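# Sweep lentils into scrap well, then set sponge down

## Task

Move every lentil from the counter into the scrap well, keeping all other items on the counter. Afterwards, the yellow sponge must rest entirely on open counter, clear of the well and not propped against anything. It fails if the gripper still bears most of the sponge's weight at the end, and nothing counts as done if it stays in place only because the robot holds it.

## Robot and tools

Robot: one arm with six revolute joints and a two-finger gripper. The only camera is cam_wrist (504x504), mounted on the hand. Loose objects may occasionally be nudged, and something you hold may get a brief tug.

Frame: results use the scene frame. Its origin is on the table top under the arm's base, +z is up, and +y is to the left when facing along +x. The base may sit slightly tilted on the table. Positions are in metres. The reported hand position grows less accurate the farther the arm reaches.

Gripper geometry: the fingers point along the gripper's +x axis and close along its y axis. end_effector_position is the point between the pads, about 3 to 4 cm short of the fingertips.

Tool execute_actions. Argument actions is a list holding zero or one item; optional pictures (true/false) decides whether images come back (they do by default).
- Empty list {"actions": []}: no command, just the current state.
- Move: {"actions": [{"rows": [[...]], "steps": 15}]}. rows holds 1 to 15 rows; steps is 1 to 15 (default 15), each step 1/30 s. Row k is used on step k; if steps outnumber rows, the final row keeps being used.
- Wait: {"actions": [{"steps": N}]} with N up to 300, no rows. It returns once N steps have elapsed since the previous result, and time spent composing your reply is counted in that.
- A refused call sends nothing at all.

Each row is 7 numbers for the single arm: six absolute joint targets in radians, in the order waist, shoulder, elbow, wrist pitch, wrist yaw, wrist roll (the same order the Joint positions line prints), then the gripper opening. Ranges: waist -3.054 to 3.054, shoulder 0.000 to 3.142, elbow 0.000 to 2.356, wrist pitch -1.571 to 1.571, wrist yaw -1.571 to 1.571, wrist roll -3.142 to 3.142. A target more than 0.010 rad outside a range, and farther out than that joint's last reported angle, gets the call refused. True ends can differ from the listed ones by up to 0.010 rad; a joint asked beyond its true end only goes to that end, and the result may then print "joint sent to its limit" (possibly about an earlier action still running). Absence of that line does not prove more travel exists.

Opening: a target on a -1 to 1 scale, +1 fully open (pad gap 0.088 m). Empty fingers touch near -0.80; lower values add nothing. Closing fully from open takes at least about 0.5 s. grip_measured reports the actual opening on the same scale; away from +1 the fingers move until it matches your number. To hold something, command below grip_measured: roughly 0.07 below for a firm grip, less for a gentle one. Readings can be off by about 1 mm throughout, and while squeezing something hard they read up to about 3 mm (0.061) narrower than the pads really are. Items thinner than about 3 mm get proportionally less force. Pad force tops out near 34 to 49 N, with a possible brief spike on first contact.

Motion limits: on every step each joint's target is held within a set distance of its measured angle (0.211 rad waist, shoulder, elbow; 0.213 wrist pitch; 0.267 wrist yaw; 0.228 wrist roll), and if the targets would move the hand more than 70 mm from where it is, all are pulled back toward the measured angles. Far moves therefore take several calls. Friction can leave a joint short of its target, especially at long reach, and tiny changes may not move it at all, so check Joint positions after each move. Between calls the arm keeps heading for the last row sent until it has nearly stopped or a step is HELD; only a new action pushes further.

Result lines: end_effector_position and end_effector_quat_wxyz, linear (m/s) and angular (rad/s) velocities; Joint positions and Joint velocities (rad, rad/s, plus pad gap in m and m/s); grip_measured. "joint command not followed" means a clearance check (which treats mounts and posts as part of the arm) altered or blocked targets. HELD marks steps where your row was not fully sent. Joint torques are the total drive output, non-zero even in free air, with per-unit offsets and noise. External joint torques estimate outside resistance, including friction and held weight; "no reading" means none available.

Faults: a contact torque reaching a load limit (waist 17, shoulder 21.1, elbow 21, wrist pitch 5.55, wrist yaw 5.53, wrist roll 5.19 N m, carried weight included) freezes the arm for 10 s and drops the rest of the call. Holding loads heats motors: MOTOR HOT appears from 50 °C; at 95 °C an OVER-TEMPERATURE FAULT holds the arm, and if it has not cooled within 30 to 60 s the power cuts and the arm and gripper go limp.

Tool zoom_image: camera "cam_wrist", region [x0, y0, x1, y1] in pixels from the top-left of the latest image, no larger than 504 by 504. Returns an enlarged view.

Tool finished_scene: pass scene (the current scene's number). Sending a reply with no tool call ends everything.

Camera calibration (OpenCV convention): cam_wrist pinhole+radial, fovy_deg=62.856, K=[[412.389, 0, 250.884], [0, 412.389, 249.314], [0, 0, 1]], D=[0.000340034, 0.0000002199, 0, 0, 0.0000000011, 0, 0, 0], T_world_to_cam=[[-0.834853, -0.547317, 0.0588614, 0.305802], [-0.503135, 0.802067, 0.321783, 0.0598997], [-0.223328, 0.239027, -0.944982, 0.272169], [0, 0, 0, 1]], pos_world=[0.34622, 0.0542712, 0.21992] at the start. Its pose follows the reported joints; expect errors near 0.5 percent focal, 1.5 px centre, 0.5 degrees and 2.5 mm pose. Results list updated numbers when they change.

Avoid: knocking or placing anything off the table, dropping or slipping held items, slamming, hard impacts and heavy pushing. Set the sponge down and open fully so it bears its own weight.

Each tool is called after ">>>" as a command line: name --argument value for each argument, lists and objects as JSON in quotes; but a table of rows of numbers goes row by row, as --pt "numbers of a row", without its own name.

## Session

>>> execute_actions --actions '[]'

Scene clock: 0.00 s of 4539.00 s.
end_effector_position=(+0.3127, +0.0970, +0.1574) grip_measured=+0.827 end_effector_quat_wxyz=(+0.631, +0.320, +0.627, -0.328) end_effector_velocity=(-0.002, -0.002, -0.001) end_effector_angular_velocity=(-0.011, +0.009, -0.010)
Joint positions: [ 0.263  1.842  1.422 -1.189  0.014  1.26   0.08 ]
Joint velocities: [-0.002  0.002 -0.002 -0.007  0.007  0.007 -0.   ]
Joint torques (N m, as the arm reports them, + toward a larger angle): no reading
External joint torques (N m, as the arm's controller estimates them; a push from outside toward a larger angle lowers the number): no reading
Motor temperatures (°C, as the motors report them): [35 34 35 32 32 34]
Heat: hottest waist 35 °C (+0.0 °C/min).

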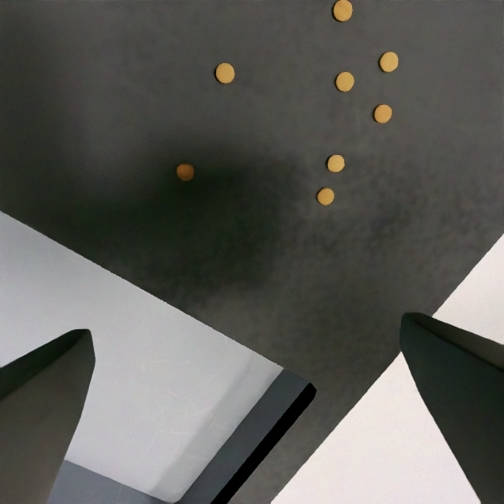

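>>> execute_actions --actions '[{"rows":[[0.22,1.8,1.49,-1.23,0,1.05,1],[0.18,1.76,1.56,-1.28,0,0.84,1],[0.13,1.72,1.62,-1.32,0,0.63,1],[0.09,1.68,1.68,-1.36,0,0.42,1],[0.04,1.64,1.74,-1.41,0,0.21,1],[0,1.6,1.8,-1.45,0,0,1]],"steps":15}]' --pictures false

>>> execute_actions --actions '[{"steps":20}]'

Scene clock: 18.47 s of 4539.00 s.
end_effector_position=(+0.3151, +0.0117, +0.3348) grip_measured=+0.986 end_effector_quat_wxyz=(+0.812, +0.156, +0.555, -0.092) end_effector_velocity=(-0.020, +0.001, +0.035) end_effector_angular_velocity=(-0.721, -0.104, +1.892)
Joint positions: [ 0.003  1.585  1.8   -1.441  0.004  0.404  0.087]
Joint velocities: [-0.002 -0.056  0.081 -0.081 -0.022 -2.029  0.   ]
Joint torques (N m, as the arm reports them, + toward a larger angle): [-0.11 -3.73  4.59  0.68 -0.08 -0.05]
External joint torques (N m, as the arm's controller estimates them; a push from outside toward a larger angle lowers the number): [-0.18 -0.47  0.12 -0.25 -0.08 -0.05]
Motor temperatures (°C, as the motors report them): [35 38 37 32 32 34]
Heat: hottest shoulder 38 °C (+9.7 °C/min).
Steps of this call (steps 1 to 90: nothing new was sent; then 14.97 s passed at rest; steps 91 to 105: all 15 steps of this action). Readings (joint positions):
91: [0.259 1.839 1.432 -1.201 0.011 1.204]
92: [0.248 1.834 1.454 -1.226 0.006 1.134]
94: [0.205 1.810 1.513 -1.267 0.004 1.034]
98: [0.092 1.708 1.656 -1.361 0.004 0.871]
105: the state above

Scene clock: 19.13 s of 4539.00 s.
end_effector_position=(+0.3159, +0.0118, +0.3307) grip_measured=+0.987 end_effector_quat_wxyz=(+0.821, -0.009, +0.570, +0.021) end_effector_velocity=(-0.006, +0.002, -0.003) end_effector_angular_velocity=(+0.012, +0.027, +0.026)
Joint positions: [ 0.003  1.597  1.801 -1.448  0.004  0.003  0.087]
Joint velocities: [-0.002 -0.002 -0.007 -0.022 -0.022 -0.022 -0.   ]
Joint torques (N m, as the arm reports them, + toward a larger angle): [-0.19 -5.6   5.27  0.61 -0.1  -0.07]
External joint torques (N m, as the arm's controller estimates them; a push from outside toward a larger angle lowers the number): [-0.28  0.05 -0.39 -0.29 -0.08 -0.07]
Motor temperatures (°C, as the motors report them): [35 38 37 32 32 34]
Heat: hottest shoulder 38 °C (+9.4 °C/min).
Steps of this call (steps 1 to 20: the robot went on to your last target). Readings (joint positions):
1: [0.003 1.585 1.801 -1.443 0.004 0.336]
2: [0.003 1.587 1.801 -1.445 0.004 0.268]
4: [0.003 1.595 1.801 -1.447 0.004 0.140]
8: [0.003 1.597 1.801 -1.448 0.004 0.034]
20: the state above
camera_calibration (this result's frames):
cam_wrist: T_world_to_cam=[[-0.00969553, -0.999601, 0.0265382, 0.00695741], [-0.999798, 0.00922388, -0.0178376, 0.352697], [0.0175857, -0.0267058, -0.999489, 0.402051], [0, 0, 0, 1]] pos_world=[0.345623, 0.0144385, 0.407952]

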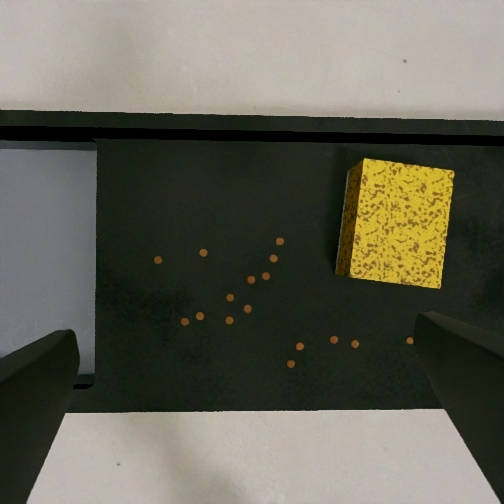

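>>> execute_actions --actions '[{"rows":[[-0.1,1.6,1.8,-1.45,0,0,1],[-0.2,1.6,1.8,-1.45,0,0,1],[-0.3,1.6,1.8,-1.45,0,0,1],[-0.4,1.6,1.8,-1.45,0,0,1],[-0.5,1.6,1.8,-1.45,0,0,1]],"steps":15}]'

Scene clock: 37.87 s of 4539.00 s.
end_effector_position=(+0.2839, -0.1454, +0.3274) grip_measured=+0.987 end_effector_quat_wxyz=(+0.799, +0.137, +0.558, -0.177) end_effector_velocity=(-0.002, -0.000, -0.001) end_effector_angular_velocity=(+0.007, +0.005, +0.002)
Joint positions: [-0.497  1.599  1.801 -1.448  0.003 -0.     0.087]
Joint velocities: [-0.007 -0.002 -0.002 -0.007 -0.007 -0.007 -0.   ]
Joint torques (N m, as the arm reports them, + toward a larger angle): [-0.04 -5.75  5.05  0.62 -0.13  0.01]
External joint torques (N m, as the arm's controller estimates them; a push from outside toward a larger angle lowers the number): [-0.03 -0.01 -0.64 -0.29 -0.12  0.  ]
Motor temperatures (°C, as the motors report them): [35 39 39 32 32 34]
Heat: hottest shoulder 39 °C (+6.3 °C/min).
Steps of this call (steps 1 to 15: the robot went on to your last target; steps 16 to 90: nothing new was sent; then 15.23 s passed at rest; steps 91 to 105: all 15 steps of this action). Readings (joint positions):
91: [-0.008 1.597 1.801 -1.448 -0.003 0.001]
92: [-0.041 1.597 1.801 -1.448 -0.009 -0.000]
94: [-0.156 1.597 1.801 -1.448 -0.007 -0.000]
98: [-0.407 1.599 1.801 -1.448 0.001 -0.000]
105: the state above
camera_calibration (this result's frames):
cam_wrist: T_world_to_cam=[[-0.484231, -0.874825, 0.0141721, 0.00650345], [-0.87494, 0.484186, -0.00671115, 0.352019], [-0.000990836, -0.0156495, -0.999877, 0.40206], [0, 0, 0, 1]] pos_world=[0.311543, -0.158461, 0.404281]

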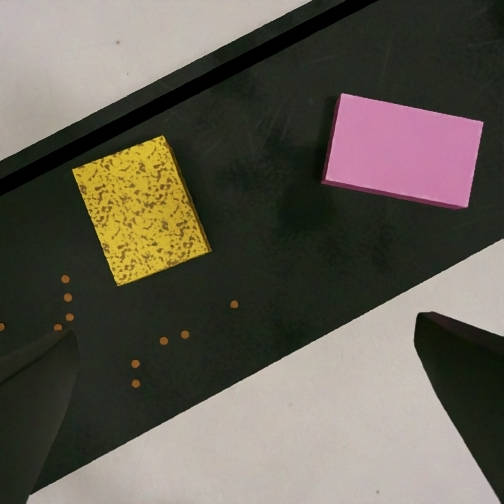

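>>> execute_actions --actions '[{"rows":[[-0.48,1.65,1.8,-1.44,0,-0.02,1],[-0.46,1.7,1.8,-1.42,0,-0.04,1],[-0.44,1.75,1.8,-1.41,0,-0.05,1],[-0.42,1.8,1.8,-1.39,0,-0.07,1],[-0.4,1.85,1.79,-1.38,0,-0.09,1],[-0.38,1.9,1.79,-1.36,0,-0.1,1],[-0.36,1.95,1.79,-1.35,0,-0.12,1],[-0.34,2.0,1.785,-1.33,0,-0.14,1],[-0.315,2.064,1.783,-1.319,0,-0.156,1]],"steps":15}]' --pictures false

>>> execute_actions --actions '[{"steps":8}]'

Scene clock: 54.83 s of 4539.00 s.
end_effector_position=(+0.3704, -0.1037, +0.1673) grip_measured=+0.987 end_effector_quat_wxyz=(+0.700, +0.049, +0.711, -0.034) end_effector_velocity=(+0.016, +0.028, -0.058) end_effector_angular_velocity=(+0.036, +0.106, +0.144)
Joint positions: [-0.312  2.067  1.777 -1.327  0.001 -0.148  0.087]
Joint velocities: [ 0.076  0.144 -0.022  0.051 -0.007 -0.066 -0.   ]
Joint torques (N m, as the arm reports them, + toward a larger angle): [ -0.47 -10.93   6.     0.43  -0.04  -0.04]
External joint torques (N m, as the arm's controller estimates them; a push from outside toward a larger angle lowers the number): [ 0.14  1.22 -1.46  0.03 -0.08 -0.05]
Motor temperatures (°C, as the motors report them): [35 40 39 33 32 34]
Heat: hottest shoulder 40 °C (+5.5 °C/min).
Steps of this call (steps 1 to 15: the robot went on to your last target; steps 16 to 90: nothing new was sent; then 13.47 s passed at rest; steps 91 to 105: all 15 steps of this action). Readings (joint positions):
91: [-0.496 1.605 1.801 -1.448 0.003 -0.004]
92: [-0.491 1.619 1.802 -1.445 0.003 -0.013]
94: [-0.468 1.672 1.810 -1.421 0.003 -0.036]
98: [-0.400 1.851 1.806 -1.369 0.003 -0.092]
105: the state above

Scene clock: 55.10 s of 4539.00 s.
end_effector_position=(+0.3723, -0.1044, +0.1691) grip_measured=+0.987 end_effector_quat_wxyz=(+0.705, +0.047, +0.707, -0.033) end_effector_velocity=(-0.002, +0.001, +0.000) end_effector_angular_velocity=(+0.009, +0.005, -0.010)
Joint positions: [-0.313  2.064  1.78  -1.321  0.001 -0.153  0.087]
Joint velocities: [-0.002 -0.002 -0.002 -0.007 -0.007  0.007 -0.   ]
Joint torques (N m, as the arm reports them, + toward a larger angle): [ 0.06 -9.22  5.49  0.28 -0.03 -0.08]
External joint torques (N m, as the arm's controller estimates them; a push from outside toward a larger angle lowers the number): [-0.15 -0.12 -0.2  -0.03  0.   -0.08]
Motor temperatures (°C, as the motors report them): [35 40 39 33 32 34]
Heat: hottest shoulder 40 °C (+5.4 °C/min).
Steps of this call (steps 1 to 8: the robot went on to your last target). Readings (joint positions):
1: [-0.312 2.068 1.777 -1.325 0.001 -0.150]
2: [-0.312 2.068 1.777 -1.322 0.001 -0.151]
4: [-0.313 2.064 1.780 -1.322 0.001 -0.152]
8: the state above
camera_calibration (this result's frames):
cam_wrist: T_world_to_cam=[[-0.151072, -0.987991, 0.0324081, -0.0515151], [-0.929053, 0.153106, 0.336778, 0.335924], [-0.337696, 0.0207688, -0.941026, 0.363777], [0, 0, 0, 1]] pos_world=[0.427155, -0.109884, 0.230861]

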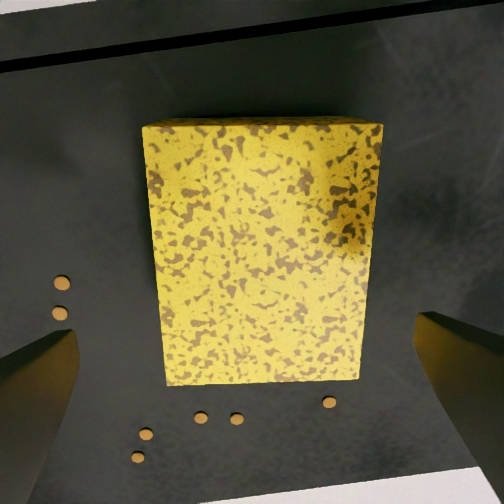

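>>> execute_actions --actions '[{"rows":[[-0.322,2.064,1.783,-1.319,0,-0.165,1],[-0.328,2.064,1.783,-1.319,0,-0.168,1],[-0.328,2.064,1.783,-1.319,0,-0.168,1],[-0.328,2.067,1.76,-1.293,0,-0.168,1],[-0.328,2.07,1.738,-1.267,0,-0.168,1],[-0.328,2.073,1.716,-1.241,0,-0.168,1],[-0.328,2.077,1.694,-1.215,0,-0.168,1],[-0.328,2.081,1.672,-1.189,0,-0.168,1],[-0.328,2.085,1.65,-1.163,0,-0.168,1],[-0.328,2.09,1.628,-1.136,0,-0.168,1],[-0.328,2.094,1.606,-1.11,0,-0.168,1],[-0.328,2.099,1.584,-1.083,0,-0.168,1],[-0.328,2.104,1.562,-1.057,0,-0.168,1]],"steps":15}]' --pictures false

>>> execute_actions --actions '[{"steps":10}]'

Scene clock: 67.47 s of 4539.00 s.
end_effector_position=(+0.3740, -0.1092, +0.1113) grip_measured=+0.987 end_effector_quat_wxyz=(+0.710, +0.046, +0.702, -0.035) end_effector_velocity=(-0.043, +0.016, -0.150) end_effector_angular_velocity=(+0.088, +0.226, +0.020)
Joint positions: [-0.326  2.092  1.591 -1.089  0.001 -0.166  0.087]
Joint velocities: [-0.007  0.164 -0.364  0.286 -0.022 -0.022 -0.   ]
Joint torques (N m, as the arm reports them, + toward a larger angle): [ 0.01 -9.19  5.11  0.4  -0.04 -0.11]
External joint torques (N m, as the arm's controller estimates them; a push from outside toward a larger angle lowers the number): [-0.15  1.06 -1.06 -0.08 -0.01 -0.11]
Motor temperatures (°C, as the motors report them): [35 43 40 33 32 34]
Heat: hottest shoulder 43 °C (+7.1 °C/min).
Steps of this call (steps 1 to 15: the robot went on to your last target; steps 16 to 90: nothing new was sent; then 8.87 s passed at rest; steps 91 to 105: all 15 steps of this action). Readings (joint positions):
91: [-0.313 2.064 1.780 -1.321 0.001 -0.156]
92: [-0.315 2.064 1.780 -1.321 0.001 -0.159]
94: [-0.319 2.064 1.778 -1.315 0.001 -0.163]
98: [-0.326 2.064 1.729 -1.240 0.001 -0.165]
105: the state above

Scene clock: 67.80 s of 4539.00 s.
end_effector_position=(+0.3737, -0.1090, +0.1025) grip_measured=+0.987 end_effector_quat_wxyz=(+0.709, +0.047, +0.703, -0.035) end_effector_velocity=(-0.006, +0.002, -0.001) end_effector_angular_velocity=(+0.012, +0.014, +0.005)
Joint positions: [-0.326  2.101  1.569 -1.06   0.001 -0.166  0.087]
Joint velocities: [-0.002 -0.007 -0.017 -0.007 -0.007 -0.007 -0.   ]
Joint torques (N m, as the arm reports them, + toward a larger angle): [ 0.   -8.97  4.54  0.34 -0.04 -0.07]
External joint torques (N m, as the arm's controller estimates them; a push from outside toward a larger angle lowers the number): [-0.2   0.29 -1.02  0.   -0.01 -0.07]
Motor temperatures (°C, as the motors report them): [35 43 40 33 32 34]
Heat: hottest shoulder 43 °C (+7.0 °C/min).
Steps of this call (steps 1 to 10: the robot went on to your last target). Readings (joint positions):
1: [-0.326 2.096 1.581 -1.081 0.001 -0.166]
2: [-0.326 2.099 1.575 -1.074 0.001 -0.166]
4: [-0.326 2.101 1.570 -1.067 0.001 -0.166]
8: [-0.326 2.101 1.569 -1.060 0.001 -0.166]
10: the state above
camera_calibration (this result's frames):
cam_wrist: T_world_to_cam=[[-0.153204, -0.987627, 0.0335013, -0.0529335], [-0.932688, 0.155717, 0.325338, 0.363185], [-0.326529, 0.0185968, -0.945004, 0.297621], [0, 0, 0, 1]] pos_world=[0.42781, -0.114368, 0.164869]

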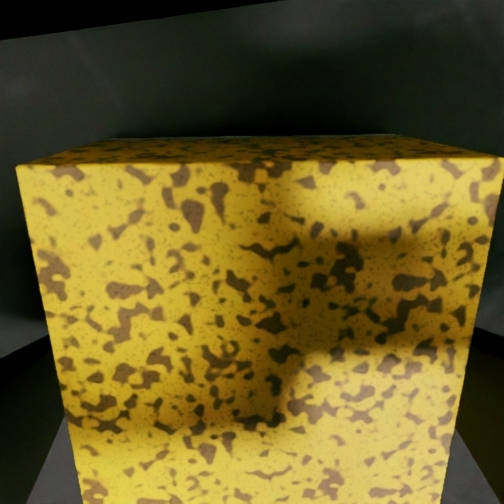

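>>> execute_actions --actions '[{"rows":[[-0.328,2.104,1.562,-1.057,0,-0.168,0.8],[-0.328,2.104,1.562,-1.057,0,-0.168,0.7],[-0.328,2.104,1.562,-1.057,0,-0.168,0.62],[-0.328,2.104,1.562,-1.057,0,-0.168,0.56],[-0.328,2.104,1.562,-1.057,0,-0.168,0.5]],"steps":15}]'

Scene clock: 71.90 s of 4539.00 s.
end_effector_position=(+0.3739, -0.1090, +0.1025) grip_measured=+0.507 end_effector_quat_wxyz=(+0.709, +0.047, +0.702, -0.035) end_effector_velocity=(-0.006, +0.002, -0.001) end_effector_angular_velocity=(+0.014, +0.023, +0.020)
Joint positions: [-0.326  2.101  1.569 -1.059  0.001 -0.166  0.064]
Joint velocities: [-0.002 -0.002 -0.007 -0.022 -0.007 -0.022 -0.002]
Joint torques (N m, as the arm reports them, + toward a larger angle): [ 0.04 -8.91  4.5   0.29 -0.03 -0.08]
External joint torques (N m, as the arm's controller estimates them; a push from outside toward a larger angle lowers the number): [-0.21  0.29 -1.01 -0.03  0.   -0.07]
Motor temperatures (°C, as the motors report them): [35 44 40 33 32 34]
Heat: hottest shoulder 44 °C (+7.0 °C/min).
Steps of this call (steps 1 to 30: the robot went on to your last target; steps 31 to 90: nothing new was sent; then 0.60 s passed at rest; steps 91 to 105: all 15 steps of this action). Readings (joint positions):
91: [-0.326 2.101 1.569 -1.059 0.001 -0.166]
92: [-0.326 2.101 1.569 -1.059 0.001 -0.166]
94: [-0.326 2.101 1.569 -1.059 0.001 -0.166]
98: [-0.326 2.101 1.569 -1.059 0.001 -0.166]
105: the state above
camera_calibration (this result's frames):
cam_wrist: T_world_to_cam=[[-0.153264, -0.987612, 0.0336457, -0.052956], [-0.933042, 0.155842, 0.324263, 0.363675], [-0.32549, 0.0183049, -0.945368, 0.297319], [0, 0, 0, 1]] pos_world=[0.427982, -0.114418, 0.164931]

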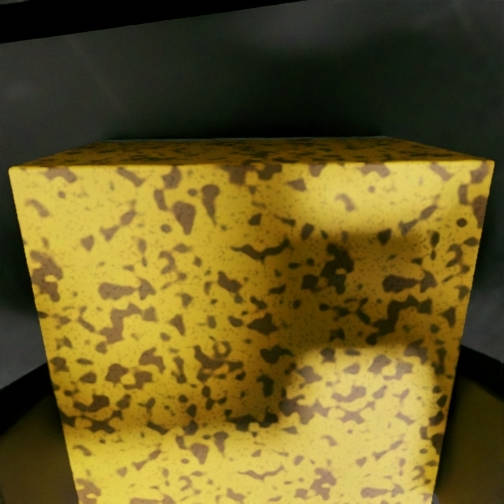

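>>> execute_actions --actions '[{"rows":[[-0.328,2.101,1.569,-1.059,0,-0.168,0.45],[-0.328,2.101,1.569,-1.059,0,-0.168,0.4],[-0.328,2.101,1.569,-1.059,0,-0.168,0.4],[-0.322,2.084,1.543,-1.052,0,-0.174,0.4],[-0.316,2.066,1.517,-1.044,0,-0.18,0.4],[-0.309,2.049,1.491,-1.037,0,-0.186,0.4],[-0.302,2.031,1.465,-1.029,0,-0.192,0.4],[-0.295,2.014,1.44,-1.022,0,-0.198,0.4],[-0.288,1.996,1.414,-1.015,0,-0.204,0.4],[-0.281,1.979,1.388,-1.007,0,-0.21,0.4],[-0.274,1.961,1.362,-1.0,0,-0.216,0.4],[-0.267,1.943,1.337,-0.992,0,-0.222,0.4],[-0.26,1.926,1.311,-0.985,0,-0.226,0.4]],"steps":15}]' --pictures false

>>> execute_actions --actions '[{"steps":10}]'

Scene clock: 99.87 s of 4539.00 s.
end_effector_position=(+0.3357, -0.0763, +0.1012) grip_measured=+0.404 end_effector_quat_wxyz=(+0.705, +0.007, +0.709, +0.006) end_effector_velocity=(-0.062, +0.064, -0.004) end_effector_angular_velocity=(+0.005, +0.002, +0.220)
Joint positions: [-0.266  1.951  1.343 -0.999  0.001 -0.218  0.059]
Joint velocities: [ 0.139 -0.256 -0.374  0.11  -0.007 -0.081 -0.   ]
Joint torques (N m, as the arm reports them, + toward a larger angle): [-0.09 -8.66  4.79  0.56 -0.05 -0.1 ]
External joint torques (N m, as the arm's controller estimates them; a push from outside toward a larger angle lowers the number): [ 0.23 -0.84 -1.   -0.07 -0.06 -0.1 ]
Motor temperatures (°C, as the motors report them): [35 48 39 33 32 34]
Heat: hottest shoulder 48 °C (+9.0 °C/min).
Steps of this call (steps 1 to 15: the robot went on to your last target; steps 16 to 90: nothing new was sent; then 24.47 s passed at rest; steps 91 to 105: all 15 steps of this action). Readings (joint positions):
91: [-0.326 2.101 1.569 -1.059 0.001 -0.166]
92: [-0.326 2.101 1.569 -1.059 0.001 -0.166]
94: [-0.326 2.100 1.566 -1.057 0.001 -0.167]
98: [-0.317 2.060 1.500 -1.037 0.001 -0.184]
105: the state above

Scene clock: 100.20 s of 4539.00 s.
end_effector_position=(+0.3326, -0.0737, +0.1006) grip_measured=+0.403 end_effector_quat_wxyz=(+0.707, +0.003, +0.707, +0.009) end_effector_velocity=(-0.001, -0.002, +0.001) end_effector_angular_velocity=(-0.009, -0.005, -0.010)
Joint positions: [-0.261  1.936  1.32  -0.987  0.001 -0.223  0.059]
Joint velocities: [-0.002 -0.007 -0.007  0.007  0.007  0.007 -0.   ]
Joint torques (N m, as the arm reports them, + toward a larger angle): [ 0.22 -9.16  4.41  0.33 -0.04 -0.12]
External joint torques (N m, as the arm's controller estimates them; a push from outside toward a larger angle lowers the number): [ 0.08 -1.25 -1.02 -0.01 -0.02 -0.12]
Motor temperatures (°C, as the motors report them): [35 48 39 33 32 34]
Heat: hottest shoulder 48 °C (+9.3 °C/min).
Steps of this call (steps 1 to 10: the robot went on to your last target). Readings (joint positions):
1: [-0.263 1.945 1.335 -0.995 0.001 -0.220]
2: [-0.261 1.941 1.329 -0.992 0.001 -0.221]
4: [-0.261 1.939 1.324 -0.989 0.001 -0.222]
8: [-0.261 1.936 1.320 -0.987 0.001 -0.223]
10: the state above
camera_calibration (this result's frames):
cam_wrist: T_world_to_cam=[[-0.0302074, -0.998967, 0.0339481, -0.0661808], [-0.941942, 0.0398133, 0.333407, 0.313742], [-0.334414, -0.0219058, -0.942172, 0.281095], [0, 0, 0, 1]] pos_world=[0.387529, -0.0724459, 0.162483]

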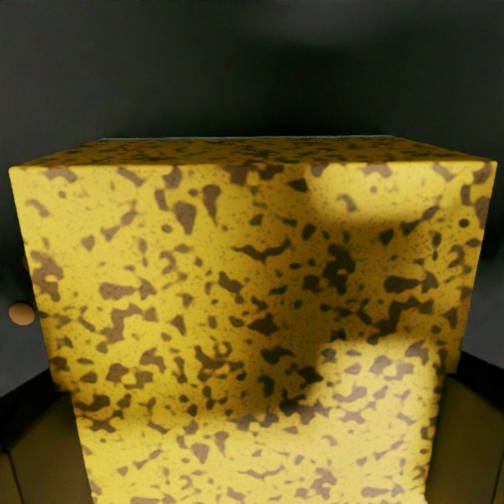

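>>> execute_actions --actions '[{"rows":[[-0.25,1.925,1.309,-0.985,0,-0.213,0.4],[-0.238,1.921,1.304,-0.984,0,-0.201,0.4],[-0.224,1.917,1.299,-0.983,0,-0.187,0.4],[-0.209,1.913,1.294,-0.981,0,-0.172,0.4],[-0.194,1.91,1.29,-0.98,0,-0.157,0.4],[-0.179,1.907,1.287,-0.979,0,-0.142,0.4],[-0.164,1.905,1.284,-0.979,0,-0.127,0.4],[-0.149,1.903,1.281,-0.978,0,-0.112,0.4],[-0.134,1.901,1.278,-0.977,0,-0.097,0.4],[-0.119,1.899,1.276,-0.977,0,-0.082,0.4],[-0.104,1.898,1.274,-0.976,0,-0.067,0.4],[-0.089,1.897,1.273,-0.976,0,-0.052,0.4],[-0.074,1.896,1.272,-0.976,0,-0.037,0.4],[-0.059,1.896,1.271,-0.976,0,-0.022,0.4],[-0.044,1.896,1.271,-0.976,0,-0.007,0.4]],"steps":15}]'

Scene clock: 108.77 s of 4539.00 s.
end_effector_position=(+0.3319, -0.0127, +0.1017) grip_measured=+0.403 end_effector_quat_wxyz=(+0.706, +0.001, +0.708, +0.007) end_effector_velocity=(-0.005, +0.147, +0.001) end_effector_angular_velocity=(-0.007, +0.017, +0.005)
Joint positions: [-0.082  1.907  1.281 -0.979  0.001 -0.044  0.059]
Joint velocities: [ 0.437 -0.022 -0.032 -0.007 -0.007  0.432 -0.   ]
Joint torques (N m, as the arm reports them, + toward a larger angle): [ 0.34 -8.7   4.36  0.3  -0.02  0.06]
External joint torques (N m, as the arm's controller estimates them; a push from outside toward a larger angle lowers the number): [ 0.21 -1.   -1.05 -0.04  0.    0.06]
Motor temperatures (°C, as the motors report them): [35 49 39 33 32 34]
Heat: hottest shoulder 49 °C (+10.0 °C/min).
Steps of this call (steps 1 to 30: the robot went on to your last target; steps 31 to 90: nothing new was sent; then 5.07 s passed at rest; steps 91 to 105: all 15 steps of this action). Readings (joint positions):
91: [-0.260 1.935 1.319 -0.986 0.001 -0.223]
92: [-0.258 1.934 1.317 -0.986 0.001 -0.218]
94: [-0.245 1.930 1.311 -0.985 0.001 -0.199]
98: [-0.189 1.918 1.296 -0.982 0.001 -0.147]
105: the state above
camera_calibration (this result's frames):
cam_wrist: T_world_to_cam=[[-0.0301887, -0.998757, 0.0396544, -0.00586701], [-0.941279, 0.0417536, 0.335037, 0.309888], [-0.336276, -0.0272115, -0.94137, 0.283718], [0, 0, 0, 1]] pos_world=[0.386921, -0.0110783, 0.163492]

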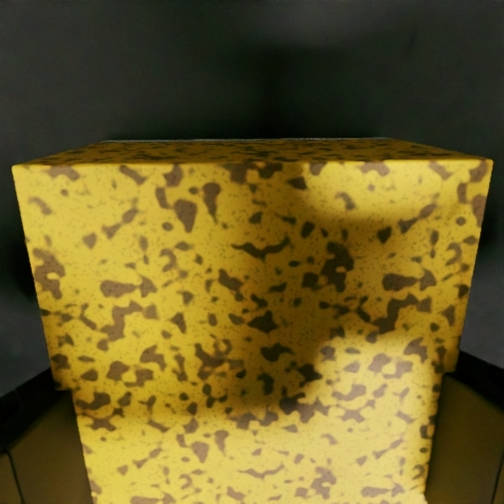

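>>> execute_actions --actions '[{"rows":[[-0.034,1.897,1.27,-0.975,0,0.003,0.4],[-0.022,1.897,1.27,-0.974,0,0.015,0.4],[-0.007,1.897,1.27,-0.974,0,0.03,0.4],[0.008,1.898,1.27,-0.974,0,0.045,0.4],[0.023,1.899,1.271,-0.974,0,0.06,0.4],[0.038,1.9,1.272,-0.974,0,0.075,0.4],[0.053,1.902,1.274,-0.974,0,0.09,0.4],[0.068,1.904,1.276,-0.974,0,0.105,0.4],[0.083,1.906,1.278,-0.974,0,0.12,0.4],[0.098,1.908,1.281,-0.975,0,0.135,0.4],[0.113,1.911,1.284,-0.975,0,0.15,0.4],[0.128,1.914,1.288,-0.976,0,0.165,0.4],[0.143,1.917,1.292,-0.977,0,0.18,0.4],[0.158,1.92,1.296,-0.978,0,0.195,0.4],[0.173,1.924,1.301,-0.979,0,0.21,0.4]],"steps":15}]' --pictures false

>>> execute_actions --actions '[{"rows":[[0.186,1.928,1.305,-0.979,0,0.223,0.4],[0.2,1.932,1.311,-0.981,0,0.237,0.4],[0.214,1.936,1.317,-0.982,0,0.251,0.4],[0.228,1.941,1.323,-0.984,0,0.265,0.4],[0.243,1.946,1.33,-0.986,0,0.28,0.4],[0.257,1.951,1.336,-0.987,0,0.294,0.4],[0.271,1.956,1.343,-0.989,0,0.308,0.4],[0.285,1.962,1.351,-0.991,0,0.322,0.4],[0.298,1.968,1.359,-0.993,0,0.335,0.4],[0.312,1.974,1.367,-0.995,0,0.349,0.4],[0.325,1.98,1.375,-0.997,0,0.362,0.4],[0.335,1.984,1.381,-0.999,0,0.372,0.4]],"steps":15}]'

Scene clock: 123.33 s of 4539.00 s.
end_effector_position=(+0.3279, +0.0594, +0.1025) grip_measured=+0.403 end_effector_quat_wxyz=(+0.708, -0.001, +0.706, +0.005) end_effector_velocity=(+0.000, +0.150, +0.007) end_effector_angular_velocity=(+0.001, -0.038, +0.004)
Joint positions: [ 0.135  1.908  1.283 -0.976  0.001  0.173  0.059]
Joint velocities: [ 0.437  0.061  0.105 -0.007 -0.007  0.432 -0.   ]
Joint torques (N m, as the arm reports them, + toward a larger angle): [ 0.58 -6.54  5.87  0.08  0.    0.12]
External joint torques (N m, as the arm's controller estimates them; a push from outside toward a larger angle lowers the number): [ 0.49  1.11  0.46 -0.26  0.    0.12]
Motor temperatures (°C, as the motors report them): [35 50 39 33 32 34]
Heat: hottest shoulder 50 °C (+7.2 °C/min). Fold the arm in close to its base before you think long.
MOTOR HOT: a motor reached 50 °C. Now the hottest motor, joint 2 (shoulder), reports 50 °C. The temperature limit of the motors' drives, at which the controller stops the arm, is 95 °C. To cool a motor, set the load down, stop pushing, or move to a pose that needs little force.
Steps of this call (steps 1 to 30: the robot went on to your last target; steps 31 to 90: nothing new was sent; then 11.07 s passed at rest; steps 91 to 105: all 15 steps of this action). Readings (joint positions):
91: [-0.044 1.906 1.279 -0.978 0.001 -0.007]
92: [-0.042 1.906 1.279 -0.977 0.001 -0.001]
94: [-0.028 1.906 1.278 -0.976 0.001 0.018]
98: [0.029 1.906 1.278 -0.976 0.001 0.070]
105: the state above

Scene clock: 123.83 s of 4539.00 s.
end_effector_position=(+0.3271, +0.1289, +0.1024) grip_measured=+0.403 end_effector_quat_wxyz=(+0.709, -0.005, +0.705, +0.006) end_effector_velocity=(-0.016, +0.046, -0.002) end_effector_angular_velocity=(-0.012, +0.040, +0.024)
Joint positions: [ 0.33   1.972  1.369 -0.995  0.001  0.36   0.059]
Joint velocities: [ 0.134  0.042  0.051 -0.051 -0.007  0.11   0.   ]
Joint torques (N m, as the arm reports them, + toward a larger angle): [-0.78 -7.33  5.82 -0.01  0.01  0.07]
External joint torques (N m, as the arm's controller estimates them; a push from outside toward a larger angle lowers the number): [-0.05  0.88  0.41 -0.31 -0.07  0.05]
Motor temperatures (°C, as the motors report them): [35 50 39 33 32 34]
Heat: hottest shoulder 50 °C (+7.2 °C/min). Fold the arm in close to its base before you think long.
MOTOR HOT: still on. Now the hottest motor, joint 2 (shoulder), reports 50 °C; a drive's own limit is 95 °C.
Steps of this call (steps 1 to 15: all 15 steps of this action). Readings (joint positions):
1: [0.150 1.911 1.288 -0.976 0.001 0.187]
2: [0.164 1.914 1.293 -0.976 0.001 0.202]
4: [0.192 1.922 1.303 -0.979 0.001 0.230]
8: [0.248 1.941 1.327 -0.985 0.001 0.287]
15: the state above
camera_calibration (this result's frames):
cam_wrist: T_world_to_cam=[[-0.0228781, -0.998473, 0.0502722, 0.131921], [-0.94468, 0.0380482, 0.32578, 0.301745], [-0.327195, -0.0400379, -0.944108, 0.285623], [0, 0, 0, 1]] pos_world=[0.381525, 0.131675, 0.164725]

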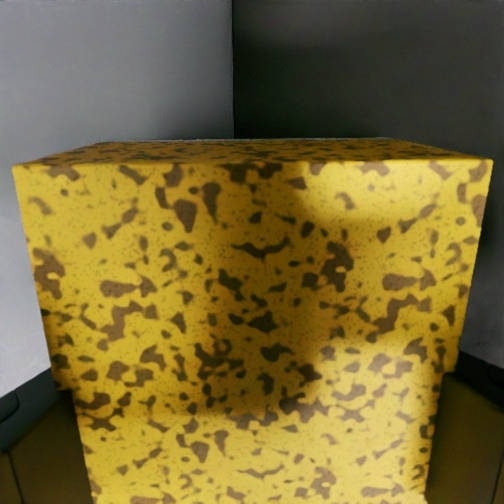

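>>> execute_actions --actions '[{"rows":[[0.335,1.977,1.395,-1.02,0,0.372,0.4],[0.335,1.97,1.41,-1.045,0,0.372,0.4],[0.335,1.962,1.425,-1.065,0,0.372,0.4],[0.33,1.954,1.44,-1.09,0,0.367,0.4],[0.31,1.945,1.45,-1.11,0,0.347,0.4],[0.27,1.935,1.455,-1.125,0,0.307,0.4],[0.22,1.925,1.455,-1.135,0,0.257,0.4],[0.17,1.915,1.45,-1.14,0,0.207,0.4],[0.12,1.905,1.445,-1.14,0,0.157,0.4],[0.07,1.897,1.44,-1.14,0,0.107,0.4],[0.02,1.89,1.435,-1.14,0,0.057,0.4],[-0.03,1.887,1.43,-1.14,0,0.007,0.4],[-0.08,1.885,1.428,-1.14,0,-0.043,0.4],[-0.13,1.885,1.427,-1.14,0,-0.093,0.4],[-0.18,1.885,1.427,-1.14,0,-0.143,0.4]],"steps":15}]'

>>> execute_actions --actions '[{"rows":[[-0.23,1.885,1.427,-1.14,0,-0.193,0.4],[-0.28,1.885,1.427,-1.14,0,-0.243,0.4],[-0.33,1.885,1.427,-1.14,0,-0.293,0.4],[-0.38,1.885,1.427,-1.14,0,-0.343,0.4],[-0.43,1.885,1.427,-1.14,0,-0.393,0.4],[-0.48,1.885,1.427,-1.14,0,-0.443,0.4],[-0.53,1.885,1.427,-1.14,0,-0.493,0.4],[-0.57,1.885,1.427,-1.14,0,-0.533,0.4],[-0.6,1.885,1.427,-1.14,0,-0.563,0.4],[-0.624,1.885,1.427,-1.14,0,-0.587,0.4]],"steps":15}]' --pictures false

>>> execute_actions --actions '[{"rows":[[-0.624,1.887,1.415,-1.125,0,-0.587,0.4],[-0.624,1.889,1.402,-1.11,0,-0.587,0.4],[-0.624,1.891,1.389,-1.095,0,-0.587,0.4],[-0.624,1.893,1.376,-1.08,0,-0.587,0.4],[-0.624,1.895,1.363,-1.065,0,-0.587,0.4],[-0.624,1.898,1.35,-1.05,0,-0.587,0.4],[-0.624,1.9,1.337,-1.035,0,-0.587,0.4],[-0.624,1.903,1.324,-1.02,0,-0.587,0.4],[-0.624,1.906,1.312,-1.005,0,-0.587,0.4],[-0.624,1.908,1.302,-0.995,0,-0.587,0.4],[-0.624,1.909,1.295,-0.987,0,-0.587,0.4]],"steps":15}]'

Scene clock: 137.70 s of 4539.00 s.
end_effector_position=(+0.3435, -0.0072, +0.1430) grip_measured=+0.403 end_effector_quat_wxyz=(+0.710, +0.002, +0.704, +0.008) end_effector_velocity=(-0.021, -0.530, +0.011) end_effector_angular_velocity=(+0.041, -0.006, -0.092)
Joint positions: [-0.065  1.897  1.438 -1.134 -0.003 -0.028  0.059]
Joint velocities: [-1.536 -0.056 -0.002 -0.051 -0.007 -1.443 -0.   ]
Joint torques (N m, as the arm reports them, + toward a larger angle): [ 0.08 -8.9   4.38 -0.06  0.14 -0.04]
External joint torques (N m, as the arm's controller estimates them; a push from outside toward a larger angle lowers the number): [-0.44 -1.15 -0.73 -0.26  0.2  -0.03]
Motor temperatures (°C, as the motors report them): [35 48 40 32 32 34]
Heat: hottest shoulder 48 °C (+3.0 °C/min). Fold the arm in close to its base before you think long.
MOTOR HOT: still on. Now the hottest motor, joint 2 (shoulder), reports 48 °C; a drive's own limit is 95 °C.
Steps of this call (steps 1 to 15: the robot went on to your last target; steps 16 to 90: nothing new was sent; then 10.37 s passed at rest; steps 91 to 105: all 15 steps of this action). Readings (joint positions):
91: [0.335 1.974 1.376 -1.003 0.001 0.370]
92: [0.335 1.974 1.382 -1.015 0.001 0.370]
94: [0.335 1.974 1.401 -1.048 0.001 0.370]
98: [0.283 1.950 1.435 -1.109 -0.003 0.288]
105: the state above
camera_calibration (this result's frames):
cam_wrist: T_world_to_cam=[[-0.0304077, -0.998893, 0.0358884, -0.00106488], [-0.945215, 0.0404121, 0.323936, 0.309669], [-0.325028, -0.0240721, -0.945398, 0.323374], [0, 0, 0, 1]] pos_world=[0.397777, -0.00579377, 0.205443]

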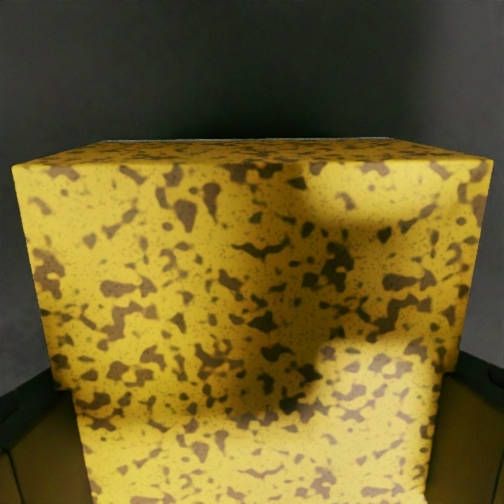

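Scene clock: 138.20 s of 4539.00 s.
end_effector_position=(+0.2845, -0.1911, +0.1387) grip_measured=+0.403 end_effector_quat_wxyz=(+0.709, +0.013, +0.705, +0.005) end_effector_velocity=(-0.004, +0.007, +0.001) end_effector_angular_velocity=(+0.017, +0.010, +0.191)
Joint positions: [-0.629  1.895  1.435 -1.138  0.003 -0.571  0.059]
Joint velocities: [ 0.007 -0.007 -0.007 -0.022 -0.007 -0.183 -0.   ]
Joint torques (N m, as the arm reports them, + toward a larger angle): [ 0.98 -9.05  4.47  0.03 -0.1  -0.1 ]
External joint torques (N m, as the arm's controller estimates them; a push from outside toward a larger angle lowers the number): [ 0.1  -1.17 -1.13 -0.27  0.05 -0.08]
Motor temperatures (°C, as the motors report them): [35 49 40 32 32 34]
Heat: hottest shoulder 49 °C (+4.0 °C/min). Fold the arm in close to its base before you think long.
MOTOR HOT: still on. Now the hottest motor, joint 2 (shoulder), reports 49 °C; a drive's own limit is 95 °C.
Steps of this call (steps 1 to 15: all 15 steps of this action). Readings (joint positions):
1: [-0.115 1.896 1.438 -1.135 -0.003 -0.076]
2: [-0.165 1.896 1.438 -1.135 -0.003 -0.126]
4: [-0.263 1.896 1.438 -1.136 -0.003 -0.225]
8: [-0.460 1.896 1.437 -1.136 -0.003 -0.422]
15: the state above

Scene clock: 138.70 s of 4539.00 s.
end_effector_position=(+0.2808, -0.1855, +0.1053) grip_measured=+0.403 end_effector_quat_wxyz=(+0.711, +0.005, +0.703, +0.010) end_effector_velocity=(-0.002, +0.002, -0.021) end_effector_angular_velocity=(+0.007, -0.002, +0.005)
Joint positions: [-0.624  1.901  1.305 -0.996  0.003 -0.585  0.059]
Joint velocities: [-0.002  0.017 -0.066  0.081 -0.007 -0.007 -0.   ]
Joint torques (N m, as the arm reports them, + toward a larger angle): [ 0.27 -7.24  4.58  0.42 -0.12 -0.07]
External joint torques (N m, as the arm's controller estimates them; a push from outside toward a larger angle lowers the number): [ 0.    0.88 -1.12  0.05 -0.06 -0.07]
Motor temperatures (°C, as the motors report them): [35 49 40 32 32 34]
Heat: hottest shoulder 49 °C (+4.0 °C/min). Fold the arm in close to its base before you think long.
MOTOR HOT: still on. Now the hottest motor, joint 2 (shoulder), reports 49 °C; a drive's own limit is 95 °C.
Steps of this call (steps 1 to 15: all 15 steps of this action). Readings (joint positions):
1: [-0.628 1.895 1.433 -1.137 0.003 -0.575]
2: [-0.626 1.894 1.427 -1.130 0.003 -0.578]
4: [-0.624 1.894 1.411 -1.108 0.003 -0.581]
8: [-0.624 1.894 1.361 -1.055 0.003 -0.584]
15: the state above
camera_calibration (this result's frames):
cam_wrist: T_world_to_cam=[[-0.0329993, -0.99902, 0.0294911, -0.178327], [-0.945856, 0.0407492, 0.322019, 0.27026], [-0.322905, -0.0172679, -0.946274, 0.263849], [0, 0, 0, 1]] pos_world=[0.334941, -0.184609, 0.167903]

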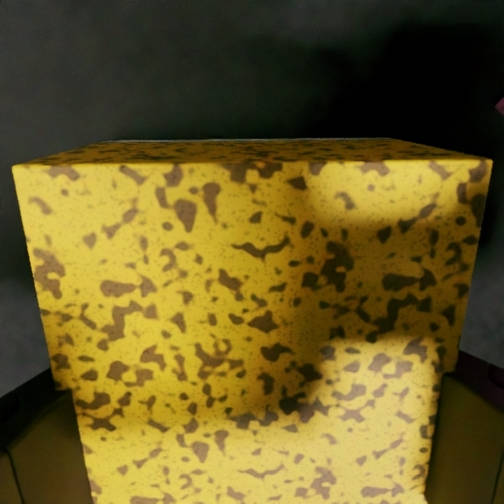

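>>> execute_actions --actions '[{"rows":[[-0.624,1.912,1.292,-0.987,0,-0.587,0.4],[-0.624,1.915,1.289,-0.987,0,-0.587,0.4],[-0.624,1.918,1.286,-0.987,0,-0.587,0.4]],"steps":10}]' --pictures false

>>> execute_actions --actions '[{"rows":[[-0.617,1.902,1.282,-0.986,0,-0.58,0.4],[-0.606,1.891,1.272,-0.984,0,-0.569,0.4],[-0.592,1.882,1.26,-0.981,0,-0.555,0.4],[-0.577,1.872,1.247,-0.978,0,-0.54,0.4],[-0.561,1.862,1.234,-0.974,0,-0.524,0.4],[-0.545,1.852,1.221,-0.971,0,-0.508,0.4],[-0.529,1.842,1.209,-0.968,0,-0.492,0.4],[-0.512,1.832,1.196,-0.965,0,-0.475,0.4],[-0.495,1.822,1.184,-0.963,0,-0.458,0.4],[-0.478,1.813,1.172,-0.96,0,-0.441,0.4],[-0.46,1.804,1.16,-0.957,0,-0.423,0.4],[-0.442,1.795,1.149,-0.955,0,-0.405,0.4],[-0.424,1.787,1.139,-0.953,0,-0.387,0.4],[-0.405,1.779,1.129,-0.951,0,-0.368,0.4],[-0.386,1.772,1.12,-0.949,0,-0.349,0.4]],"steps":15}]' --pictures false

>>> execute_actions --actions '[{"rows":[[-0.367,1.765,1.111,-0.947,0,-0.33,0.4],[-0.348,1.758,1.102,-0.945,0,-0.311,0.4],[-0.329,1.752,1.094,-0.944,0,-0.292,0.4],[-0.309,1.746,1.087,-0.942,0,-0.272,0.4],[-0.289,1.74,1.08,-0.941,0,-0.252,0.4],[-0.269,1.735,1.074,-0.94,0,-0.232,0.4],[-0.248,1.73,1.068,-0.939,0,-0.211,0.4],[-0.228,1.726,1.063,-0.938,0,-0.191,0.4],[-0.207,1.722,1.058,-0.937,0,-0.17,0.4],[-0.186,1.718,1.054,-0.936,0,-0.149,0.4],[-0.165,1.715,1.05,-0.935,0,-0.128,0.4],[-0.144,1.712,1.046,-0.934,0,-0.107,0.4],[-0.123,1.71,1.043,-0.933,0,-0.086,0.4],[-0.102,1.709,1.041,-0.933,0,-0.065,0.4],[-0.08,1.708,1.039,-0.932,0,-0.043,0.4]],"steps":15}]' --pictures false

Scene clock: 151.53 s of 4539.00 s.
end_effector_position=(+0.2789, -0.1842, +0.1002) grip_measured=+0.403 end_effector_quat_wxyz=(+0.708, +0.008, +0.706, +0.012) end_effector_velocity=(-0.001, +0.003, +0.002) end_effector_angular_velocity=(+0.007, -0.002, -0.005)
Joint positions: [-0.624  1.909  1.294 -0.989  0.003 -0.585  0.059]
Joint velocities: [ 0.002 -0.007 -0.002 -0.007 -0.007  0.007 -0.   ]
Joint torques (N m, as the arm reports them, + toward a larger angle): [ 0.26 -6.77  4.3   0.25 -0.11 -0.08]
External joint torques (N m, as the arm's controller estimates them; a push from outside toward a larger angle lowers the number): [-0.06  1.05 -1.08 -0.04 -0.04 -0.08]
Motor temperatures (°C, as the motors report them): [35 48 40 32 32 34]
Heat: hottest shoulder 48 °C (+1.0 °C/min). Fold the arm in close to its base before you think long.
MOTOR HOT: still on. Now the hottest motor, joint 2 (shoulder), reports 48 °C; a drive's own limit is 95 °C.
Steps of this call (steps 1 to 15: the robot went on to your last target; steps 16 to 90: nothing new was sent; then 9.50 s passed at rest; steps 91 to 100: all 10 steps of this action). Readings (joint positions):
91: [-0.624 1.902 1.302 -0.989 0.003 -0.585]
92: [-0.624 1.902 1.301 -0.989 0.003 -0.585]
94: [-0.624 1.904 1.298 -0.989 0.003 -0.585]
98: [-0.624 1.909 1.294 -0.989 0.003 -0.585]
100: the state above

Scene clock: 152.03 s of 4539.00 s.
end_effector_position=(+0.2802, -0.1154, +0.1015) grip_measured=+0.403 end_effector_quat_wxyz=(+0.707, +0.005, +0.707, +0.011) end_effector_velocity=(-0.004, +0.178, +0.003) end_effector_angular_velocity=(-0.008, +0.010, -0.015)
Joint positions: [-0.432  1.8    1.151 -0.956  0.003 -0.394  0.059]
Joint velocities: [ 0.535 -0.247 -0.305  0.051 -0.007  0.549 -0.   ]
Joint torques (N m, as the arm reports them, + toward a larger angle): [ 0.7  -7.95  4.28  0.32 -0.1   0.07]
External joint torques (N m, as the arm's controller estimates them; a push from outside toward a larger angle lowers the number): [ 0.57 -1.04 -1.07  0.   -0.05  0.08]
Motor temperatures (°C, as the motors report them): [35 48 40 32 32 34]
Heat: hottest shoulder 48 °C (+1.0 °C/min). Fold the arm in close to its base before you think long.
MOTOR HOT: still on. Now the hottest motor, joint 2 (shoulder), reports 48 °C; a drive's own limit is 95 °C.
Steps of this call (steps 1 to 15: all 15 steps of this action). Readings (joint positions):
1: [-0.624 1.909 1.293 -0.988 0.003 -0.585]
2: [-0.623 1.908 1.291 -0.986 0.003 -0.582]
4: [-0.611 1.899 1.277 -0.982 0.003 -0.565]
8: [-0.555 1.864 1.232 -0.973 0.003 -0.512]
15: the state above

Scene clock: 152.53 s of 4539.00 s.
end_effector_position=(+0.2795, -0.0255, +0.1022) grip_measured=+0.403 end_effector_quat_wxyz=(+0.707, +0.002, +0.708, +0.007) end_effector_velocity=(-0.003, +0.178, +0.000) end_effector_angular_velocity=(-0.013, -0.003, -0.015)
Joint positions: [-0.133  1.721  1.054 -0.936  0.003 -0.094  0.059]
Joint velocities: [ 0.623 -0.066 -0.085  0.022 -0.007  0.637 -0.   ]
Joint torques (N m, as the arm reports them, + toward a larger angle): [ 0.52 -7.14  4.16  0.34 -0.08  0.12]
External joint torques (N m, as the arm's controller estimates them; a push from outside toward a larger angle lowers the number): [ 0.47 -0.9  -1.15  0.   -0.06  0.12]
Motor temperatures (°C, as the motors report them): [35 48 40 32 32 34]
Heat: hottest shoulder 48 °C (+1.0 °C/min). Fold the arm in close to its base before you think long.
MOTOR HOT: still on. Now the hottest motor, joint 2 (shoulder), reports 48 °C; a drive's own limit is 95 °C.
Steps of this call (steps 1 to 15: all 15 steps of this action). Readings (joint positions):
1: [-0.413 1.792 1.142 -0.954 0.003 -0.375]
2: [-0.395 1.784 1.132 -0.952 0.003 -0.356]
4: [-0.357 1.770 1.114 -0.948 0.003 -0.319]
8: [-0.278 1.747 1.085 -0.943 0.003 -0.240]
15: the state above

z is a bit high; lower q2 by 0.004 for the rest.

>>> execute_actions --actions '[{"rows":[[-0.07,1.71,1.035,-0.93,0,-0.033,0.4],[-0.055,1.713,1.033,-0.929,0,-0.018,0.4],[-0.037,1.716,1.033,-0.928,0,0,0.4],[-0.016,1.72,1.035,-0.928,0,0.021,0.4],[0.005,1.724,1.04,-0.928,0,0.042,0.4],[0.027,1.727,1.045,-0.927,0,0.064,0.4],[0.048,1.73,1.05,-0.927,0,0.085,0.4],[0.07,1.732,1.054,-0.927,0,0.107,0.4],[0.091,1.735,1.057,-0.927,0,0.128,0.4],[0.112,1.738,1.06,-0.927,0,0.149,0.4],[0.133,1.742,1.064,-0.927,0,0.17,0.4],[0.154,1.746,1.068,-0.928,0,0.191,0.4],[0.174,1.75,1.072,-0.928,0,0.211,0.4],[0.194,1.755,1.078,-0.928,0,0.231,0.4],[0.214,1.76,1.084,-0.929,0,0.251,0.4]],"steps":15}]' --pictures false

>>> execute_actions --actions '[{"rows":[[0.234,1.766,1.09,-0.93,0,0.271,0.4],[0.254,1.772,1.097,-0.93,0,0.291,0.4],[0.274,1.778,1.104,-0.931,0,0.311,0.4],[0.293,1.785,1.112,-0.932,0,0.33,0.4],[0.312,1.792,1.12,-0.933,0,0.349,0.4],[0.331,1.799,1.129,-0.934,0,0.368,0.4],[0.35,1.807,1.138,-0.936,0,0.387,0.4],[0.368,1.815,1.147,-0.937,0,0.405,0.4],[0.385,1.823,1.157,-0.938,0,0.422,0.4],[0.4,1.831,1.166,-0.94,0,0.437,0.4],[0.412,1.837,1.174,-0.941,0,0.449,0.4]],"steps":15}]'

Scene clock: 164.07 s of 4539.00 s.
end_effector_position=(+0.2781, +0.0588, +0.0997) grip_measured=+0.403 end_effector_quat_wxyz=(+0.706, -0.002, +0.709, +0.004) end_effector_velocity=(+0.002, +0.178, +0.002) end_effector_angular_velocity=(-0.010, -0.020, +0.024)
Joint positions: [ 0.164  1.742  1.064 -0.929  0.001  0.202  0.059]
Joint velocities: [ 0.603  0.125  0.149 -0.007 -0.007  0.579 -0.   ]
Joint torques (N m, as the arm reports them, + toward a larger angle): [ 0.23 -5.75  5.71  0.25  0.01  0.12]
External joint torques (N m, as the arm's controller estimates them; a push from outside toward a larger angle lowers the number): [ 0.13  0.64  0.42 -0.06  0.02  0.12]
Motor temperatures (°C, as the motors report them): [35 47 40 32 32 34]
Heat: hottest shoulder 47 °C (-1.0 °C/min).
MOTOR HOT: cleared. Now the hottest motor, joint 2 (shoulder), reports 47 °C.
Steps of this call (steps 1 to 30: the robot went on to your last target; steps 31 to 90: nothing new was sent; then 8.03 s passed at rest; steps 91 to 105: all 15 steps of this action). Readings (joint positions):
91: [-0.082 1.716 1.046 -0.933 0.001 -0.042]
92: [-0.078 1.716 1.045 -0.932 0.001 -0.036]
94: [-0.059 1.716 1.043 -0.931 0.001 -0.012]
98: [0.018 1.718 1.044 -0.929 0.001 0.059]
105: the state above

Scene clock: 164.57 s of 4539.00 s.
end_effector_position=(+0.2775, +0.1353, +0.0994) grip_measured=+0.403 end_effector_quat_wxyz=(+0.709, -0.006, +0.705, +0.005) end_effector_velocity=(-0.006, +0.017, -0.001) end_effector_angular_velocity=(-0.022, +0.024, -0.020)
Joint positions: [ 0.408  1.825  1.163 -0.938  0.001  0.438  0.059]
Joint velocities: [ 0.061  0.032  0.037 -0.037  0.007  0.081 -0.   ]
Joint torques (N m, as the arm reports them, + toward a larger angle): [-0.3  -6.11  5.54  0.06  0.02  0.07]
External joint torques (N m, as the arm's controller estimates them; a push from outside toward a larger angle lowers the number): [ 0.09  0.91  0.22 -0.25 -0.05  0.06]
Motor temperatures (°C, as the motors report them): [35 47 40 32 32 34]
Heat: hottest shoulder 47 °C (-1.0 °C/min).
Steps of this call (steps 1 to 15: all 15 steps of this action). Readings (joint positions):
1: [0.184 1.747 1.069 -0.929 0.001 0.222]
2: [0.204 1.752 1.076 -0.929 0.001 0.242]
4: [0.244 1.763 1.089 -0.929 0.001 0.282]
8: [0.321 1.790 1.120 -0.933 0.001 0.359]
15: the state above
camera_calibration (this result's frames):
cam_wrist: T_world_to_cam=[[-0.0228194, -0.998326, 0.0531549, 0.137], [-0.944035, 0.0390175, 0.32753, 0.255136], [-0.329056, -0.042706, -0.943344, 0.267639], [0, 0, 0, 1]] pos_world=[0.332052, 0.138245, 0.161629]

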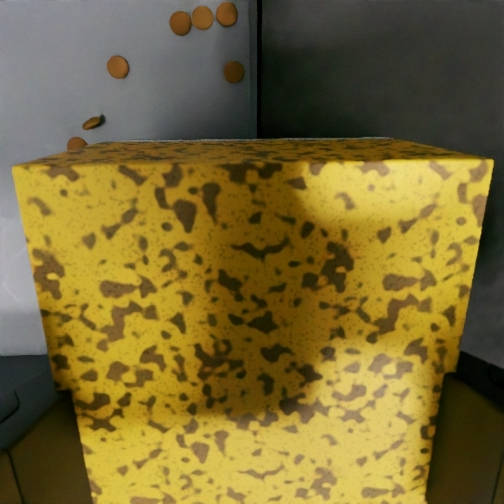

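>>> execute_actions --actions '[{"rows":[[0.412,1.832,1.19,-0.96,0,0.449,0.4],[0.412,1.828,1.21,-0.985,0,0.449,0.4],[0.412,1.826,1.23,-1.005,0,0.449,0.4],[0.405,1.826,1.255,-1.03,0,0.442,0.4],[0.38,1.83,1.28,-1.05,0,0.417,0.4],[0.34,1.838,1.3,-1.065,0,0.377,0.4],[0.29,1.847,1.32,-1.075,0,0.327,0.4],[0.24,1.857,1.34,-1.084,0,0.277,0.4],[0.19,1.867,1.357,-1.092,0,0.227,0.4],[0.14,1.877,1.374,-1.099,0,0.177,0.4],[0.09,1.887,1.39,-1.105,0,0.127,0.4],[0.04,1.896,1.405,-1.11,0,0.077,0.4],[-0.01,1.905,1.418,-1.114,0,0.027,0.4],[-0.06,1.913,1.43,-1.117,0,-0.023,0.4],[-0.11,1.92,1.44,-1.12,0,-0.073,0.4]],"steps":15}]' --pictures false

>>> execute_actions --actions '[{"rows":[[-0.16,1.926,1.445,-1.12,0,-0.123,0.4],[-0.21,1.93,1.445,-1.115,0,-0.173,0.4],[-0.255,1.933,1.44,-1.107,0,-0.218,0.4],[-0.29,1.936,1.43,-1.095,0,-0.253,0.4],[-0.315,1.939,1.418,-1.082,0,-0.278,0.4],[-0.331,1.942,1.405,-1.068,0,-0.294,0.4],[-0.331,1.945,1.392,-1.054,0,-0.294,0.4],[-0.331,1.948,1.379,-1.04,0,-0.294,0.4],[-0.331,1.951,1.367,-1.026,0,-0.294,0.4],[-0.331,1.953,1.356,-1.014,0,-0.294,0.4],[-0.331,1.955,1.347,-1.005,0,-0.294,0.4],[-0.331,1.957,1.34,-0.998,0,-0.294,0.4]],"steps":15}]' --pictures false

>>> execute_actions --actions '[{"steps":12}]' --pictures false

Scene clock: 172.03 s of 4539.00 s.
end_effector_position=(+0.3408, +0.0184, +0.1368) grip_measured=+0.403 end_effector_quat_wxyz=(+0.711, +0.000, +0.703, +0.009) end_effector_velocity=(+0.090, -0.516, -0.007) end_effector_angular_velocity=(+0.035, +0.060, -0.057)
Joint positions: [ 0.01   1.893  1.406 -1.105 -0.003  0.043  0.059]
Joint velocities: [-1.516  0.276  0.354 -0.139 -0.007 -1.458 -0.   ]
Joint torques (N m, as the arm reports them, + toward a larger angle): [-0.19 -7.34  5.92 -0.11  0.13 -0.03]
External joint torques (N m, as the arm's controller estimates them; a push from outside toward a larger angle lowers the number): [-0.3   0.66  0.59 -0.27  0.15 -0.03]
Motor temperatures (°C, as the motors report them): [35 47 40 32 32 34]
Heat: hottest shoulder 47 °C (-2.0 °C/min).
Steps of this call (steps 1 to 15: the robot went on to your last target; steps 16 to 90: nothing new was sent; then 3.97 s passed at rest; steps 91 to 105: all 15 steps of this action). Readings (joint positions):
91: [0.409 1.828 1.169 -0.945 0.001 0.447]
92: [0.409 1.828 1.176 -0.957 0.001 0.447]
94: [0.409 1.828 1.201 -0.990 0.001 0.447]
98: [0.351 1.833 1.286 -1.051 -0.003 0.360]
105: the state above

Scene clock: 172.53 s of 4539.00 s.
end_effector_position=(+0.3304, -0.0985, +0.1031) grip_measured=+0.403 end_effector_quat_wxyz=(+0.705, +0.006, +0.709, +0.008) end_effector_velocity=(-0.016, +0.008, -0.041) end_effector_angular_velocity=(+0.043, +0.066, +0.036)
Joint positions: [-0.332  1.949  1.351 -1.009  0.002 -0.289  0.059]
Joint velocities: [-0.002  0.046 -0.11   0.081 -0.022 -0.037 -0.   ]
Joint torques (N m, as the arm reports them, + toward a larger angle): [ 0.15 -7.64  4.9   0.34 -0.07 -0.13]
External joint torques (N m, as the arm's controller estimates them; a push from outside toward a larger angle lowers the number): [ 0.2   1.03 -0.98 -0.06 -0.05 -0.13]
Motor temperatures (°C, as the motors report them): [35 47 40 32 32 34]
Heat: hottest shoulder 47 °C (-2.0 °C/min).
Steps of this call (steps 1 to 15: all 15 steps of this action). Readings (joint positions):
1: [-0.041 1.901 1.417 -1.108 -0.003 -0.006]
2: [-0.091 1.908 1.424 -1.108 -0.003 -0.056]
4: [-0.188 1.917 1.430 -1.106 -0.002 -0.148]
8: [-0.320 1.929 1.413 -1.067 0.002 -0.256]
15: the state above

Scene clock: 172.93 s of 4539.00 s.
end_effector_position=(+0.3310, -0.0986, +0.1017) grip_measured=+0.403 end_effector_quat_wxyz=(+0.707, +0.005, +0.707, +0.009) end_effector_velocity=(-0.003, -0.001, +0.000) end_effector_angular_velocity=(+0.009, +0.005, +0.000)
Joint positions: [-0.332  1.951  1.347 -1.     0.002 -0.292  0.059]
Joint velocities: [-0.007 -0.002 -0.002 -0.007 -0.007 -0.007 -0.   ]
Joint torques (N m, as the arm reports them, + toward a larger angle): [ 0.26 -7.44  4.36  0.27 -0.07 -0.08]
External joint torques (N m, as the arm's controller estimates them; a push from outside toward a larger angle lowers the number): [ 0.13  0.62 -1.06 -0.04 -0.04 -0.08]
Motor temperatures (°C, as the motors report them): [35 47 40 32 32 34]
Heat: hottest shoulder 47 °C (-2.0 °C/min).
Steps of this call (steps 1 to 12: the robot went on to your last target). Readings (joint positions):
1: [-0.332 1.951 1.349 -1.006 0.002 -0.290]
2: [-0.332 1.951 1.348 -1.004 0.002 -0.290]
4: [-0.332 1.951 1.348 -1.001 0.002 -0.291]
8: [-0.332 1.951 1.347 -1.000 0.002 -0.291]
12: the state above


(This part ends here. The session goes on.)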